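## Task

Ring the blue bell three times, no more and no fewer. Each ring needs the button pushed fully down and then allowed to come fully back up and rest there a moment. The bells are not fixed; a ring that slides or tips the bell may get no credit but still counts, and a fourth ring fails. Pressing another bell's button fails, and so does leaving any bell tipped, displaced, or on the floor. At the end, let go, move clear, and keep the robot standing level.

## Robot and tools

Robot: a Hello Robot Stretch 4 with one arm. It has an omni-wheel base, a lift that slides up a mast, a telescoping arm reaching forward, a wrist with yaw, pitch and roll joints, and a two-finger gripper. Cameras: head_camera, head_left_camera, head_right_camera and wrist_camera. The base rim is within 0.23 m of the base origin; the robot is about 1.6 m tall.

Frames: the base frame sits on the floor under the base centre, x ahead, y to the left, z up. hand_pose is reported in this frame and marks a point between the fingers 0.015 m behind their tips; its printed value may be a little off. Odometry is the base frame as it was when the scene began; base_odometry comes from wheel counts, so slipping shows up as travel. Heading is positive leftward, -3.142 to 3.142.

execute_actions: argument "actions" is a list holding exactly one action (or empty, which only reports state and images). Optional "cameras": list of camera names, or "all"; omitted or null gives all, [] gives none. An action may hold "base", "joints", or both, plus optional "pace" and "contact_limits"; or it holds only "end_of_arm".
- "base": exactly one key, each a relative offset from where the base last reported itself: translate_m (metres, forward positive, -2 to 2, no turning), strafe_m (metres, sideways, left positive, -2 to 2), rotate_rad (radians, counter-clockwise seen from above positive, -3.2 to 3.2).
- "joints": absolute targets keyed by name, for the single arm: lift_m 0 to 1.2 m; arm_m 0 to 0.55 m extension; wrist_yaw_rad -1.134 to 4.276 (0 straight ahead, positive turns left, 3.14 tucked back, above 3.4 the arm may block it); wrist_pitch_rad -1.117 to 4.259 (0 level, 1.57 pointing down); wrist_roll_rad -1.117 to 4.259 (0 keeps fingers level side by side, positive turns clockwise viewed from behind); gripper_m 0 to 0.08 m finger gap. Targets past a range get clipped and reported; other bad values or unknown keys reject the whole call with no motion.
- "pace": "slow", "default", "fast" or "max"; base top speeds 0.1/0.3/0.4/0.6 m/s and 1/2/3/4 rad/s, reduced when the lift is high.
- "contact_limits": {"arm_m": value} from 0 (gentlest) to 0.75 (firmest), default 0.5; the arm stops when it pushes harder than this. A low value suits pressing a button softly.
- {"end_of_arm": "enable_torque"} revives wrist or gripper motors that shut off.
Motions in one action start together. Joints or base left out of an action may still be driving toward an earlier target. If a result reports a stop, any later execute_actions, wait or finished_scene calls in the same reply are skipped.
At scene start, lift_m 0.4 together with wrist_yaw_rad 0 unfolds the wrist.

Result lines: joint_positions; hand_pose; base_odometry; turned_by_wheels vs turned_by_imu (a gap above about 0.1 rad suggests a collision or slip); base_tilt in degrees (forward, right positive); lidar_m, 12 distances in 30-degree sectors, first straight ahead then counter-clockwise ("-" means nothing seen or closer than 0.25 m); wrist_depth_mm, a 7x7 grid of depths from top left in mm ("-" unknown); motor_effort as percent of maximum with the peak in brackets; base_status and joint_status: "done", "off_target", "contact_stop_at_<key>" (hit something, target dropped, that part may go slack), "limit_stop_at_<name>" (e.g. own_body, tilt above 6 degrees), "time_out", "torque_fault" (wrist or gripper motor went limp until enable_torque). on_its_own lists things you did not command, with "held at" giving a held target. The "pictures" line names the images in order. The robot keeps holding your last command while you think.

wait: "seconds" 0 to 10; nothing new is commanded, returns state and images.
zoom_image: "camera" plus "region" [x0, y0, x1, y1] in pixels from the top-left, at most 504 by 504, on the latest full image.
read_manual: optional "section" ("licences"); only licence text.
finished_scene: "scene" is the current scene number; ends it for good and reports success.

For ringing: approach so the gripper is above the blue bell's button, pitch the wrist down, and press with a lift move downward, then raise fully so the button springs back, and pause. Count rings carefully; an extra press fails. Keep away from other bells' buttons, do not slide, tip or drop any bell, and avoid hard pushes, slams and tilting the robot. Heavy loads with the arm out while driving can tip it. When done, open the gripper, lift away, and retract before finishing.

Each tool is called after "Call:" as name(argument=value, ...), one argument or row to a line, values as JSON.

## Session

Call:
execute_actions(
  actions=[],
)

Scene clock: 0.00 s.
base_odometry: x=+0.000 y=+0.000 heading=+0.000 (m, m, rad; odometry frame)
turned_by_wheels: +0.000 (rad since the last result)
turned_by_imu: +0.000 (rad since the last result)
base_tilt: forward=+0.0 right=-0.1 (deg)
lidar_m: 1.97 1.91 1.89 2.18 2.26 2.24 2.20 1.87 1.85 2.15 1.67 1.67
base_status: not commanded
joint_positions: lift_m=+0.228 arm_m=-0.001 wrist_yaw_rad=+3.115 wrist_pitch_rad=+0.019 wrist_roll_rad=-0.013 gripper_m=+0.040
joint_status: not commanded
motor_effort: lift_m=+20 arm_m=+0 wrist_yaw_rad=-2 wrist_pitch_rad=-9 wrist_roll_rad=+3 gripper_m=+0 wheel_0=+0 wheel_1=+1 wheel_2=+0 (%)
hand_pose: x=-0.0408 y=+0.0930 z=+0.4023 quat_wxyz=(+0.013, -0.010, -0.006, +1.000) (m; base frame)
wrist_depth_mm: - 140 - - - - 1863 / - 118 154 - - - 1863 / - 122 163 - - - 1863 / 141 141 260 - - - 1808 / 228 1921 - - - - 1863 / 1281 1430 157 1499 161 1464 1464 / 976 - - 1078 - - 1060
pictures: head_camera, head_left_camera, head_right_camera, wrist_camera
Images, in order (width x height): head_camera 420x560, head_left_camera 420x672, head_right_camera 420x672, wrist_camera 616x392.

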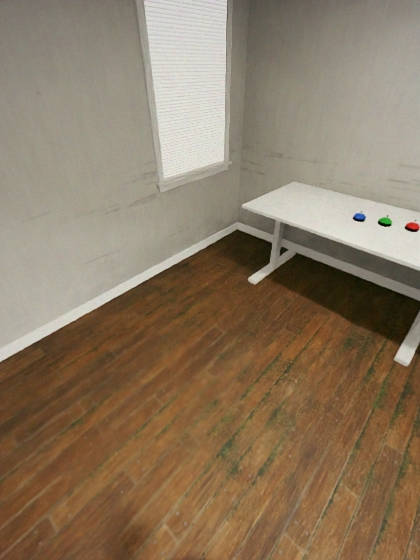

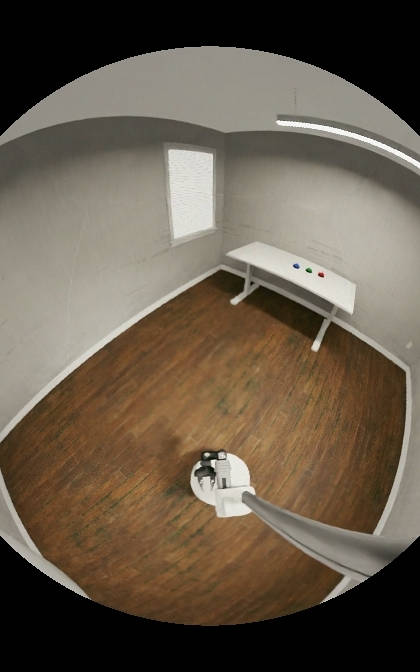

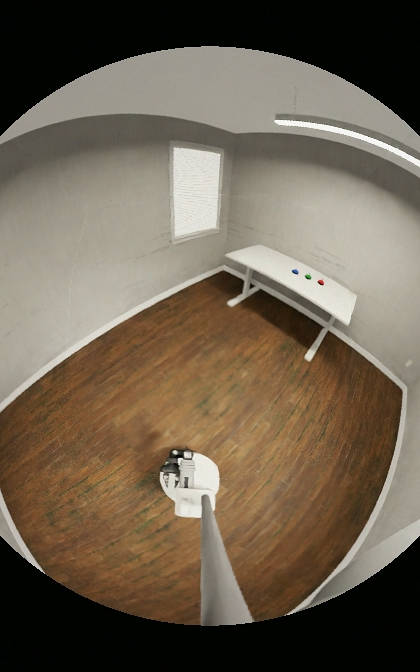

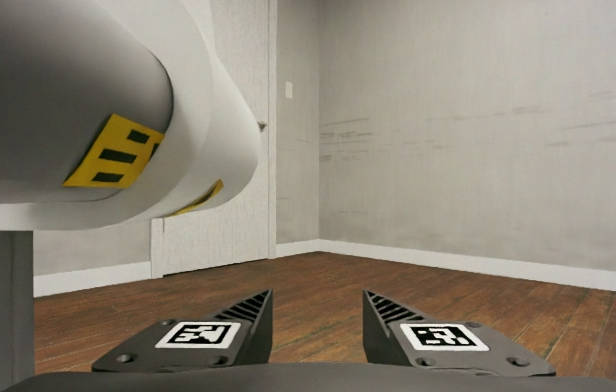

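Call:
execute_actions(
  actions=[
    {"base":{"rotate_rad":-0.44},"joints":{"lift_m":0.7,"wrist_yaw_rad":0,"gripper_m":0,"wrist_pitch_rad":0.5},"pace":"fast"},
  ],
  cameras=["head_camera"],
)

Call:
execute_actions(
  actions=[
    {"base":{"translate_m":1.2},"pace":"max"},
  ],
  cameras=["head_camera","wrist_camera"],
)

Scene clock: 3.67 s.
base_odometry: x=+0.000 y=+0.000 heading=-0.440 (m, m, rad; odometry frame)
turned_by_wheels: -0.440 (rad since the last result)
turned_by_imu: -0.438 (rad since the last result)
base_tilt: forward=+0.3 right=+0.2 (deg)
lidar_m: 1.69 2.08 1.89 1.92 2.28 2.26 2.27 2.08 1.85 1.85 2.28 1.67
base_status: done
joint_positions: lift_m=+0.700 arm_m=-0.001 wrist_yaw_rad=+0.001 wrist_pitch_rad=+0.503 wrist_roll_rad=-0.013 gripper_m=+0.000
joint_status: all done
motor_effort: lift_m=+24(25) arm_m=+0(0) wrist_yaw_rad=-4(8) wrist_pitch_rad=-9(6) wrist_roll_rad=+1(0) gripper_m=+0(3) wheel_0=+0(10) wheel_1=+1(11) wheel_2=+0(11) (%)
hand_pose: x=+0.3559 y=-0.0873 z=+0.7754 quat_wxyz=(+0.969, -0.006, +0.249, +0.002) (m; base frame)
wrist_depth_mm: 1808 - - - 1863 1808 1708 / 1863 - - - - 1921 1808 / 1863 - - - - - 1983 / 1808 1863 1808 1808 1863 1756 1808 / 1464 1464 1464 1430 1430 1464 1430 / 1205 1160 1182 140 1182 1182 1182 / 1042 1025 - - - 1042 1025
pictures: head_camera
Images, in order (width x height): head_camera 420x560.

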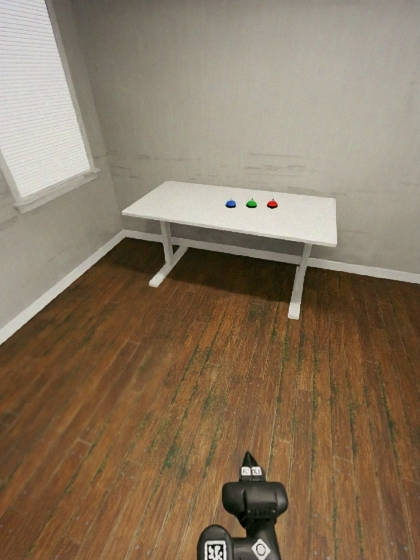

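Scene clock: 7.83 s.
base_odometry: x=+1.086 y=-0.511 heading=-0.440 (m, m, rad; odometry frame)
turned_by_wheels: +0.000 (rad since the last result)
turned_by_imu: -0.004 (rad since the last result)
base_tilt: forward=+0.1 right=+0.0 (deg)
lidar_m: 0.55 0.69 1.52 1.52 1.83 3.38 3.39 2.52 2.23 2.23 0.61 0.53
base_status: done
joint_positions: lift_m=+0.700 arm_m=-0.001 wrist_yaw_rad=+0.000 wrist_pitch_rad=+0.503 wrist_roll_rad=-0.013 gripper_m=+0.000
joint_status: not commanded
motor_effort: lift_m=+22(24) arm_m=+0(0) wrist_yaw_rad=-1(4) wrist_pitch_rad=-8(9) wrist_roll_rad=+1(0) gripper_m=-1(2) wheel_0=+1(7) wheel_1=+3(10) wheel_2=+1(13) (%)
hand_pose: x=+0.3559 y=-0.0874 z=+0.7755 quat_wxyz=(+0.969, -0.006, +0.249, +0.002) (m; base frame)
wrist_depth_mm: 1366 1281 1138 1042 976 931 878 / 831 820 809 809 798 798 768 / 512 508 508 508 504 500 496 / 1576 1008 413 377 368 366 366 / 1430 1308 1430 1397 1281 325 300 / 1229 1160 1205 139 1182 1182 1138 / 1060 1025 - - - 1025 1008
pictures: head_camera, wrist_camera
Images, in order (width x height): head_camera 420x560, wrist_camera 616x392.

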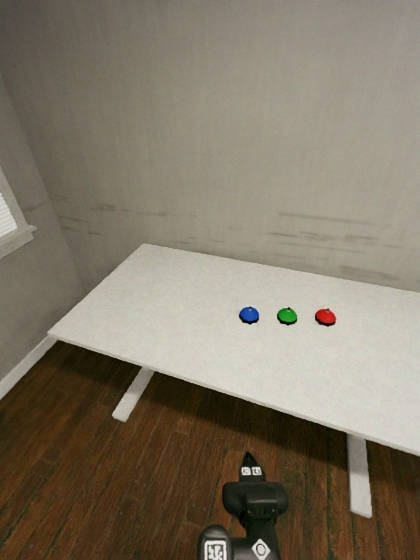

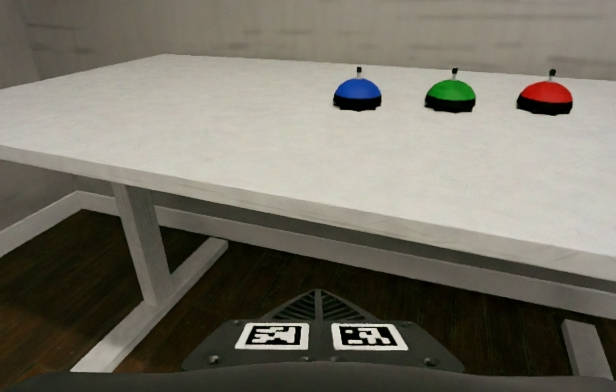

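Call:
execute_actions(
  actions=[
    {"base":{"strafe_m":-0.09},"joints":{"lift_m":0.675,"wrist_pitch_rad":0.15,"arm_m":0.4},"pace":"fast"},
  ],
  cameras=["head_camera","wrist_camera"],
)

Scene clock: 11.17 s.
base_odometry: x=+1.048 y=-0.592 heading=-0.440 (m, m, rad; odometry frame)
turned_by_wheels: +0.000 (rad since the last result)
turned_by_imu: -0.001 (rad since the last result)
base_tilt: forward=+0.2 right=+0.1 (deg)
lidar_m: 0.52 0.66 1.60 1.60 1.96 3.40 3.42 2.40 2.14 2.17 0.59 0.52
base_status: done
joint_positions: lift_m=+0.675 arm_m=+0.398 wrist_yaw_rad=+0.000 wrist_pitch_rad=+0.153 wrist_roll_rad=-0.013 gripper_m=+0.000
joint_status: all done
motor_effort: lift_m=+15(20) arm_m=+10(11) wrist_yaw_rad=-3(0) wrist_pitch_rad=-9(16) wrist_roll_rad=+1(0) gripper_m=-1(3) wheel_0=-1(11) wheel_1=-2(13) wheel_2=+0(0) (%)
hand_pose: x=+0.7794 y=-0.0874 z=+0.8212 quat_wxyz=(+0.997, -0.006, +0.076, +0.001) (m; base frame)
wrist_depth_mm: 917 842 759 707 661 621 580 / 931 866 778 723 668 627 585 / 976 878 809 750 676 640 591 / 1008 891 820 750 707 647 621 / 591 585 585 580 585 585 615 / 392 394 394 139 394 392 392 / 309 312 - - - 251 251
pictures: head_camera, wrist_camera
Images, in order (width x height): head_camera 420x560, wrist_camera 616x392.

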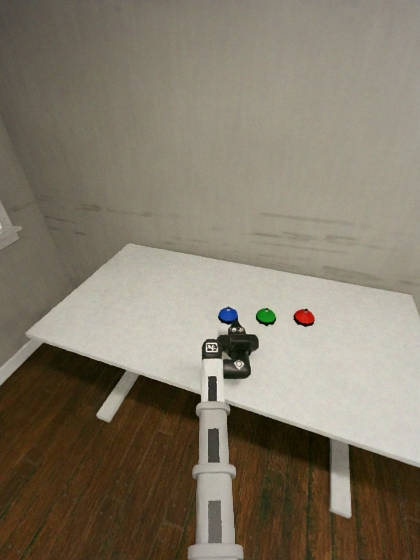

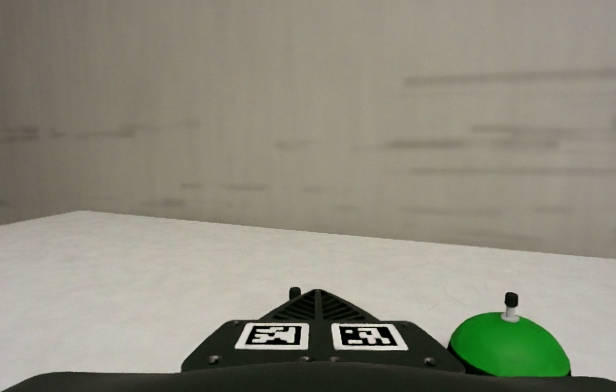

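Call:
execute_actions(
  actions=[
    {"base":{"strafe_m":0.016},"joints":{"lift_m":0.667},"pace":"fast"},
  ],
  cameras=["wrist_camera"],
)

Scene clock: 12.73 s.
base_odometry: x=+1.054 y=-0.578 heading=-0.440 (m, m, rad; odometry frame)
turned_by_wheels: +0.000 (rad since the last result)
turned_by_imu: +0.000 (rad since the last result)
base_tilt: forward=+0.2 right=+0.1 (deg)
lidar_m: 0.54 0.66 1.58 1.59 1.93 3.42 3.44 2.42 2.15 2.18 0.59 0.52
base_status: done
joint_positions: lift_m=+0.667 arm_m=+0.398 wrist_yaw_rad=+0.000 wrist_pitch_rad=+0.153 wrist_roll_rad=-0.013 gripper_m=+0.000
joint_status: all done
motor_effort: lift_m=+15(14) arm_m=+10(10) wrist_yaw_rad=-3(2) wrist_pitch_rad=-9(9) wrist_roll_rad=+1(0) gripper_m=-2(3) wheel_0=-2(13) wheel_1=+3(12) wheel_2=+0(1) (%)
hand_pose: x=+0.7794 y=-0.0874 z=+0.8132 quat_wxyz=(+0.997, -0.006, +0.076, +0.001) (m; base frame)
wrist_depth_mm: 917 842 768 715 661 627 591 / 946 866 788 732 683 634 591 / 976 878 809 741 683 640 609 / 1008 891 831 768 699 654 621 / 559 559 564 559 564 564 559 / 375 375 377 139 377 375 347 / 294 296 - - - 257 239
pictures: wrist_camera
Images, in order (width x height): wrist_camera 616x392.

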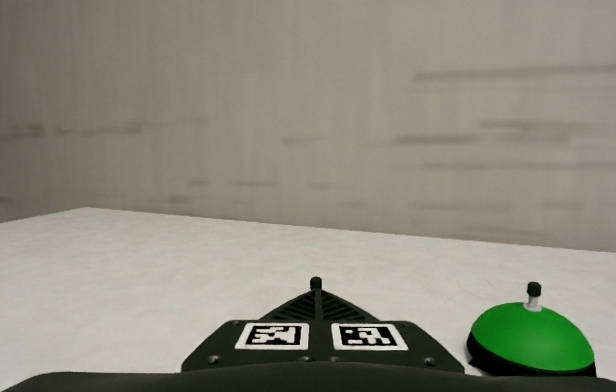

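Call:
execute_actions(
  actions=[
    {"joints":{"lift_m":0.675,"arm_m":0.535},"pace":"fast"},
  ],
  cameras=[],
)

Call:
execute_actions(
  actions=[
    {"joints":{"lift_m":0.645},"pace":"slow"},
  ],
  cameras=["head_camera"],
)

Scene clock: 15.03 s.
base_odometry: x=+1.054 y=-0.578 heading=-0.440 (m, m, rad; odometry frame)
turned_by_wheels: +0.000 (rad since the last result)
turned_by_imu: +0.000 (rad since the last result)
base_tilt: forward=+0.3 right=+0.0 (deg)
lidar_m: 0.52 0.69 1.58 1.61 1.94 3.39 3.42 2.45 2.15 2.18 0.59 0.50
base_status: not commanded
joint_positions: lift_m=+0.675 arm_m=+0.533 wrist_yaw_rad=+0.000 wrist_pitch_rad=+0.153 wrist_roll_rad=-0.013 gripper_m=+0.000
joint_status: all done
motor_effort: lift_m=+24(25) arm_m=+10(9) wrist_yaw_rad=-3(1) wrist_pitch_rad=-9(9) wrist_roll_rad=+0(1) gripper_m=-1(1) wheel_0=-2(2) wheel_1=+3(3) wheel_2=+0(0) (%)
hand_pose: x=+0.9144 y=-0.0874 z=+0.8204 quat_wxyz=(+0.997, -0.006, +0.076, +0.001) (m; base frame)
wrist_depth_mm: 778 699 640 591 544 512 484 / 788 715 654 603 559 521 492 / 809 732 668 609 574 530 504 / 842 750 691 627 580 544 508 / 585 585 591 585 574 549 521 / 389 392 392 139 389 387 389 / 306 307 - - - 309 307
pictures: none
No camera images: the call's "cameras" was empty. Leave "cameras" out to get every camera's image.

Scene clock: 16.10 s.
base_odometry: x=+1.054 y=-0.578 heading=-0.440 (m, m, rad; odometry frame)
turned_by_wheels: +0.000 (rad since the last result)
turned_by_imu: +0.000 (rad since the last result)
base_tilt: forward=+0.1 right=-0.1 (deg)
lidar_m: 0.54 0.66 1.59 1.60 1.93 3.41 3.41 2.41 2.16 2.17 0.58 0.53
base_status: not commanded
joint_positions: lift_m=+0.646 arm_m=+0.533 wrist_yaw_rad=+0.000 wrist_pitch_rad=+0.148 wrist_roll_rad=-0.013 gripper_m=+0.000
joint_status: all done
motor_effort: lift_m=+11(23) arm_m=+10(10) wrist_yaw_rad=-1(2) wrist_pitch_rad=+7(9) wrist_roll_rad=+1(2) gripper_m=-1(2) wheel_0=-2(3) wheel_1=+4(4) wheel_2=+0(0) (%)
hand_pose: x=+0.9145 y=-0.0875 z=+0.7925 quat_wxyz=(+0.997, -0.006, +0.074, +0.000) (m; base frame)
wrist_depth_mm: 759 699 634 597 549 508 480 / 788 707 661 597 554 525 492 / 809 732 668 615 569 530 500 / 831 741 683 627 580 544 512 / 508 512 512 517 512 535 504 / 336 336 340 139 340 340 336 / 263 265 - - - 266 258
pictures: head_camera
Images, in order (width x height): head_camera 420x560.

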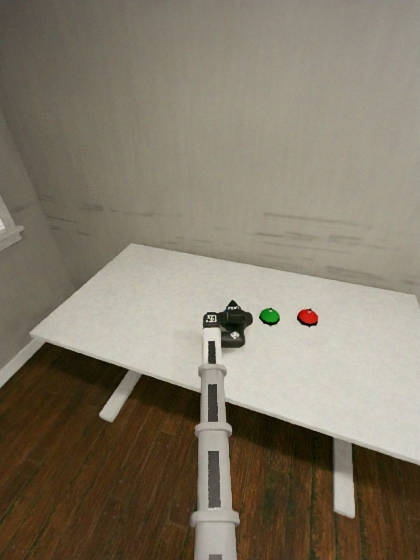

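Call:
execute_actions(
  actions=[
    {"joints":{"lift_m":0.638},"pace":"slow"},
  ],
  cameras=[],
)

Call:
execute_actions(
  actions=[
    {"joints":{"lift_m":0.678}},
  ],
  cameras=[],
)

Call:
execute_actions(
  actions=[
    {"joints":{"lift_m":0.638},"pace":"slow"},
  ],
  cameras=[],
)

Call:
execute_actions(
  actions=[
    {"joints":{"lift_m":0.678}},
  ],
  cameras=[],
)

Call:
execute_actions(
  actions=[
    {"joints":{"lift_m":0.638},"pace":"slow"},
  ],
  cameras=[],
)

Call:
execute_actions(
  actions=[
    {"joints":{"lift_m":0.68}},
  ],
  cameras=[],
)

Call:
execute_actions(
  actions=[
    {"joints":{"arm_m":0.2},"pace":"fast"},
  ],
  cameras=["wrist_camera"],
)

Scene clock: 19.73 s.
base_odometry: x=+1.054 y=-0.578 heading=-0.440 (m, m, rad; odometry frame)
turned_by_wheels: +0.000 (rad since the last result)
turned_by_imu: -0.001 (rad since the last result)
base_tilt: forward=+0.2 right=+0.1 (deg)
lidar_m: 0.52 0.66 1.59 1.59 1.91 3.41 3.44 2.46 2.16 2.18 0.59 0.52
base_status: not commanded
joint_positions: lift_m=+0.639 arm_m=+0.533 wrist_yaw_rad=-0.001 wrist_pitch_rad=+0.138 wrist_roll_rad=-0.013 gripper_m=+0.000
joint_status: all done
on_its_own: wrist_pitch_rad is at rest, and its effort (+34) is outside its rest range (-23 to +23)
motor_effort: lift_m=+7(11) arm_m=+10(10) wrist_yaw_rad=+2(1) wrist_pitch_rad=+34(34) wrist_roll_rad=+0(0) gripper_m=-1(1) wheel_0=-2(2) wheel_1=+4(4) wheel_2=+0(0) (%)
hand_pose: x=+0.9147 y=-0.0877 z=+0.7879 quat_wxyz=(+0.998, -0.006, +0.069, +0.000) (m; base frame)
wrist_depth_mm: 768 699 647 597 559 512 484 / 778 707 654 597 554 525 492 / 809 732 668 621 569 530 500 / 820 750 676 621 580 539 517 / 521 530 530 535 535 535 512 / 342 343 345 139 345 345 345 / 267 268 - - - 268 262
pictures: none
No camera images: the call's "cameras" was empty. Leave "cameras" out to get every camera's image.

Scene clock: 20.73 s.
base_odometry: x=+1.054 y=-0.578 heading=-0.440 (m, m, rad; odometry frame)
turned_by_wheels: +0.000 (rad since the last result)
turned_by_imu: +0.000 (rad since the last result)
base_tilt: forward=+0.2 right=+0.2 (deg)
lidar_m: 0.54 0.65 1.58 1.61 1.91 3.42 3.44 2.45 2.17 2.16 0.59 0.52
base_status: not commanded
joint_positions: lift_m=+0.678 arm_m=+0.533 wrist_yaw_rad=-0.001 wrist_pitch_rad=+0.153 wrist_roll_rad=-0.013 gripper_m=+0.000
joint_status: all done
motor_effort: lift_m=+24(25) arm_m=+10(10) wrist_yaw_rad=+0(2) wrist_pitch_rad=-8(34) wrist_roll_rad=+0(1) gripper_m=-3(2) wheel_0=-2(2) wheel_1=+4(4) wheel_2=+0(0) (%)
hand_pose: x=+0.9143 y=-0.0875 z=+0.8235 quat_wxyz=(+0.997, -0.006, +0.076, +0.000) (m; base frame)
wrist_depth_mm: 759 691 634 585 544 508 480 / 788 707 654 603 559 517 492 / 809 741 668 615 569 530 504 / 831 750 683 621 585 535 504 / 591 603 603 615 580 544 521 / 399 397 399 139 399 397 394 / 314 315 - - - 314 312
pictures: none
No camera images: the call's "cameras" was empty. Leave "cameras" out to get every camera's image.

Scene clock: 21.90 s.
base_odometry: x=+1.054 y=-0.578 heading=-0.440 (m, m, rad; odometry frame)
turned_by_wheels: +0.000 (rad since the last result)
turned_by_imu: +0.000 (rad since the last result)
base_tilt: forward=+0.2 right=+0.1 (deg)
lidar_m: 0.51 0.65 1.58 1.61 1.93 3.40 3.43 2.42 2.17 2.17 0.59 0.52
base_status: not commanded
joint_positions: lift_m=+0.639 arm_m=+0.533 wrist_yaw_rad=-0.002 wrist_pitch_rad=+0.138 wrist_roll_rad=-0.013 gripper_m=+0.000
joint_status: all done
on_its_own: wrist_pitch_rad is at rest, and its effort (+34) is outside its rest range (-23 to +23)
motor_effort: lift_m=+7(24) arm_m=+10(10) wrist_yaw_rad=+3(3) wrist_pitch_rad=+34(35) wrist_roll_rad=+1(0) gripper_m=-1(2) wheel_0=-2(2) wheel_1=+4(4) wheel_2=+0(0) (%)
hand_pose: x=+0.9147 y=-0.0877 z=+0.7879 quat_wxyz=(+0.998, -0.006, +0.069, +0.000) (m; base frame)
wrist_depth_mm: 768 707 640 591 549 512 488 / 798 723 661 603 554 521 492 / 809 732 668 609 574 530 500 / 820 750 683 627 580 539 508 / 521 530 535 539 530 535 512 / 342 343 345 139 347 347 345 / 266 267 - - - 270 262
pictures: none
No camera images: the call's "cameras" was empty. Leave "cameras" out to get every camera's image.

Scene clock: 22.90 s.
base_odometry: x=+1.054 y=-0.578 heading=-0.440 (m, m, rad; odometry frame)
turned_by_wheels: +0.000 (rad since the last result)
turned_by_imu: +0.000 (rad since the last result)
base_tilt: forward=+0.2 right=+0.1 (deg)
lidar_m: 0.53 0.65 1.59 1.60 1.93 3.42 3.43 2.44 2.16 2.17 0.59 0.50
base_status: not commanded
joint_positions: lift_m=+0.678 arm_m=+0.533 wrist_yaw_rad=-0.001 wrist_pitch_rad=+0.153 wrist_roll_rad=-0.013 gripper_m=+0.000
joint_status: all done
motor_effort: lift_m=+24(24) arm_m=+10(10) wrist_yaw_rad=+0(2) wrist_pitch_rad=-8(34) wrist_roll_rad=+1(1) gripper_m=-4(4) wheel_0=-2(2) wheel_1=+3(4) wheel_2=+0(0) (%)
hand_pose: x=+0.9143 y=-0.0875 z=+0.8235 quat_wxyz=(+0.997, -0.006, +0.076, +0.000) (m; base frame)
wrist_depth_mm: 759 691 640 591 549 508 484 / 788 715 654 603 554 517 492 / 820 723 668 615 574 535 504 / 831 750 683 627 580 539 504 / 591 591 603 615 580 539 517 / 399 397 399 139 399 397 397 / 310 315 - - - 314 312
pictures: none
No camera images: the call's "cameras" was empty. Leave "cameras" out to get every camera's image.

Scene clock: 24.07 s.
base_odometry: x=+1.054 y=-0.578 heading=-0.440 (m, m, rad; odometry frame)
turned_by_wheels: +0.000 (rad since the last result)
turned_by_imu: +0.000 (rad since the last result)
base_tilt: forward=+0.2 right=+0.3 (deg)
lidar_m: 0.53 0.65 1.58 1.60 1.94 3.42 3.45 2.45 2.15 2.18 0.60 0.51
base_status: not commanded
joint_positions: lift_m=+0.639 arm_m=+0.533 wrist_yaw_rad=-0.002 wrist_pitch_rad=+0.138 wrist_roll_rad=-0.013 gripper_m=+0.000
joint_status: all done
on_its_own: wrist_pitch_rad is at rest, and its effort (+34) is outside its rest range (-23 to +23)
motor_effort: lift_m=+7(23) arm_m=+9(9) wrist_yaw_rad=+2(3) wrist_pitch_rad=+34(35) wrist_roll_rad=+1(1) gripper_m=-1(2) wheel_0=-2(2) wheel_1=+3(4) wheel_2=+0(0) (%)
hand_pose: x=+0.9147 y=-0.0877 z=+0.7879 quat_wxyz=(+0.998, -0.006, +0.069, +0.000) (m; base frame)
wrist_depth_mm: 778 707 640 591 549 517 480 / 788 715 654 603 559 521 492 / 809 732 661 615 569 530 504 / 809 741 683 634 574 539 508 / 521 530 535 535 535 535 517 / 342 343 343 139 345 347 345 / 266 268 - - - 268 262
pictures: none
No camera images: the call's "cameras" was empty. Leave "cameras" out to get every camera's image.

Scene clock: 25.10 s.
base_odometry: x=+1.054 y=-0.578 heading=-0.440 (m, m, rad; odometry frame)
turned_by_wheels: +0.000 (rad since the last result)
turned_by_imu: +0.000 (rad since the last result)
base_tilt: forward=+0.4 right=+0.2 (deg)
lidar_m: 0.52 0.65 1.58 1.58 1.94 3.40 3.42 2.43 2.16 2.16 0.59 0.52
base_status: not commanded
joint_positions: lift_m=+0.680 arm_m=+0.533 wrist_yaw_rad=-0.001 wrist_pitch_rad=+0.153 wrist_roll_rad=-0.013 gripper_m=+0.000
joint_status: all done
motor_effort: lift_m=+24(25) arm_m=+10(10) wrist_yaw_rad=+0(3) wrist_pitch_rad=-8(34) wrist_roll_rad=+3(1) gripper_m=-2(2) wheel_0=-2(2) wheel_1=+3(4) wheel_2=+0(0) (%)
hand_pose: x=+0.9143 y=-0.0875 z=+0.8255 quat_wxyz=(+0.997, -0.006, +0.076, +0.000) (m; base frame)
wrist_depth_mm: 759 699 634 585 549 508 480 / 788 715 647 597 564 525 488 / 809 732 661 621 564 530 500 / 831 759 676 627 580 539 512 / 603 597 603 621 580 544 517 / 402 402 404 139 402 402 399 / 317 317 - - - 319 315
pictures: none
No camera images: the call's "cameras" was empty. Leave "cameras" out to get every camera's image.

Scene clock: 26.87 s.
base_odometry: x=+1.054 y=-0.578 heading=-0.440 (m, m, rad; odometry frame)
turned_by_wheels: +0.000 (rad since the last result)
turned_by_imu: +0.000 (rad since the last result)
base_tilt: forward=+0.1 right=+0.0 (deg)
lidar_m: 0.52 0.66 1.58 1.60 1.94 3.42 3.44 2.47 2.16 2.18 0.59 0.52
base_status: not commanded
joint_positions: lift_m=+0.680 arm_m=+0.202 wrist_yaw_rad=+0.000 wrist_pitch_rad=+0.153 wrist_roll_rad=-0.013 gripper_m=+0.000
joint_status: all done
motor_effort: lift_m=+24(24) arm_m=-10(10) wrist_yaw_rad=-1(1) wrist_pitch_rad=-10(9) wrist_roll_rad=+3(0) gripper_m=-2(2) wheel_0=-2(2) wheel_1=+4(4) wheel_2=+0(0) (%)
hand_pose: x=+0.5828 y=-0.0875 z=+0.8254 quat_wxyz=(+0.997, -0.006, +0.076, +0.000) (m; base frame)
wrist_depth_mm: 1160 1060 976 904 820 768 732 / 1182 1078 976 917 854 798 750 / 1255 1118 1025 931 878 809 759 / 1255 1098 1008 946 878 820 768 / 603 609 603 554 609 609 597 / 402 404 407 139 404 402 402 / 317 319 - - - 319 315
pictures: wrist_camera
Images, in order (width x height): wrist_camera 616x392.

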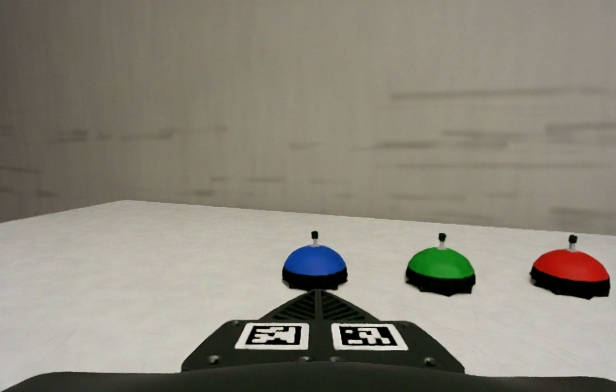

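Call:
finished_scene(
  scene=2,
)

The scene is finished: the task was done.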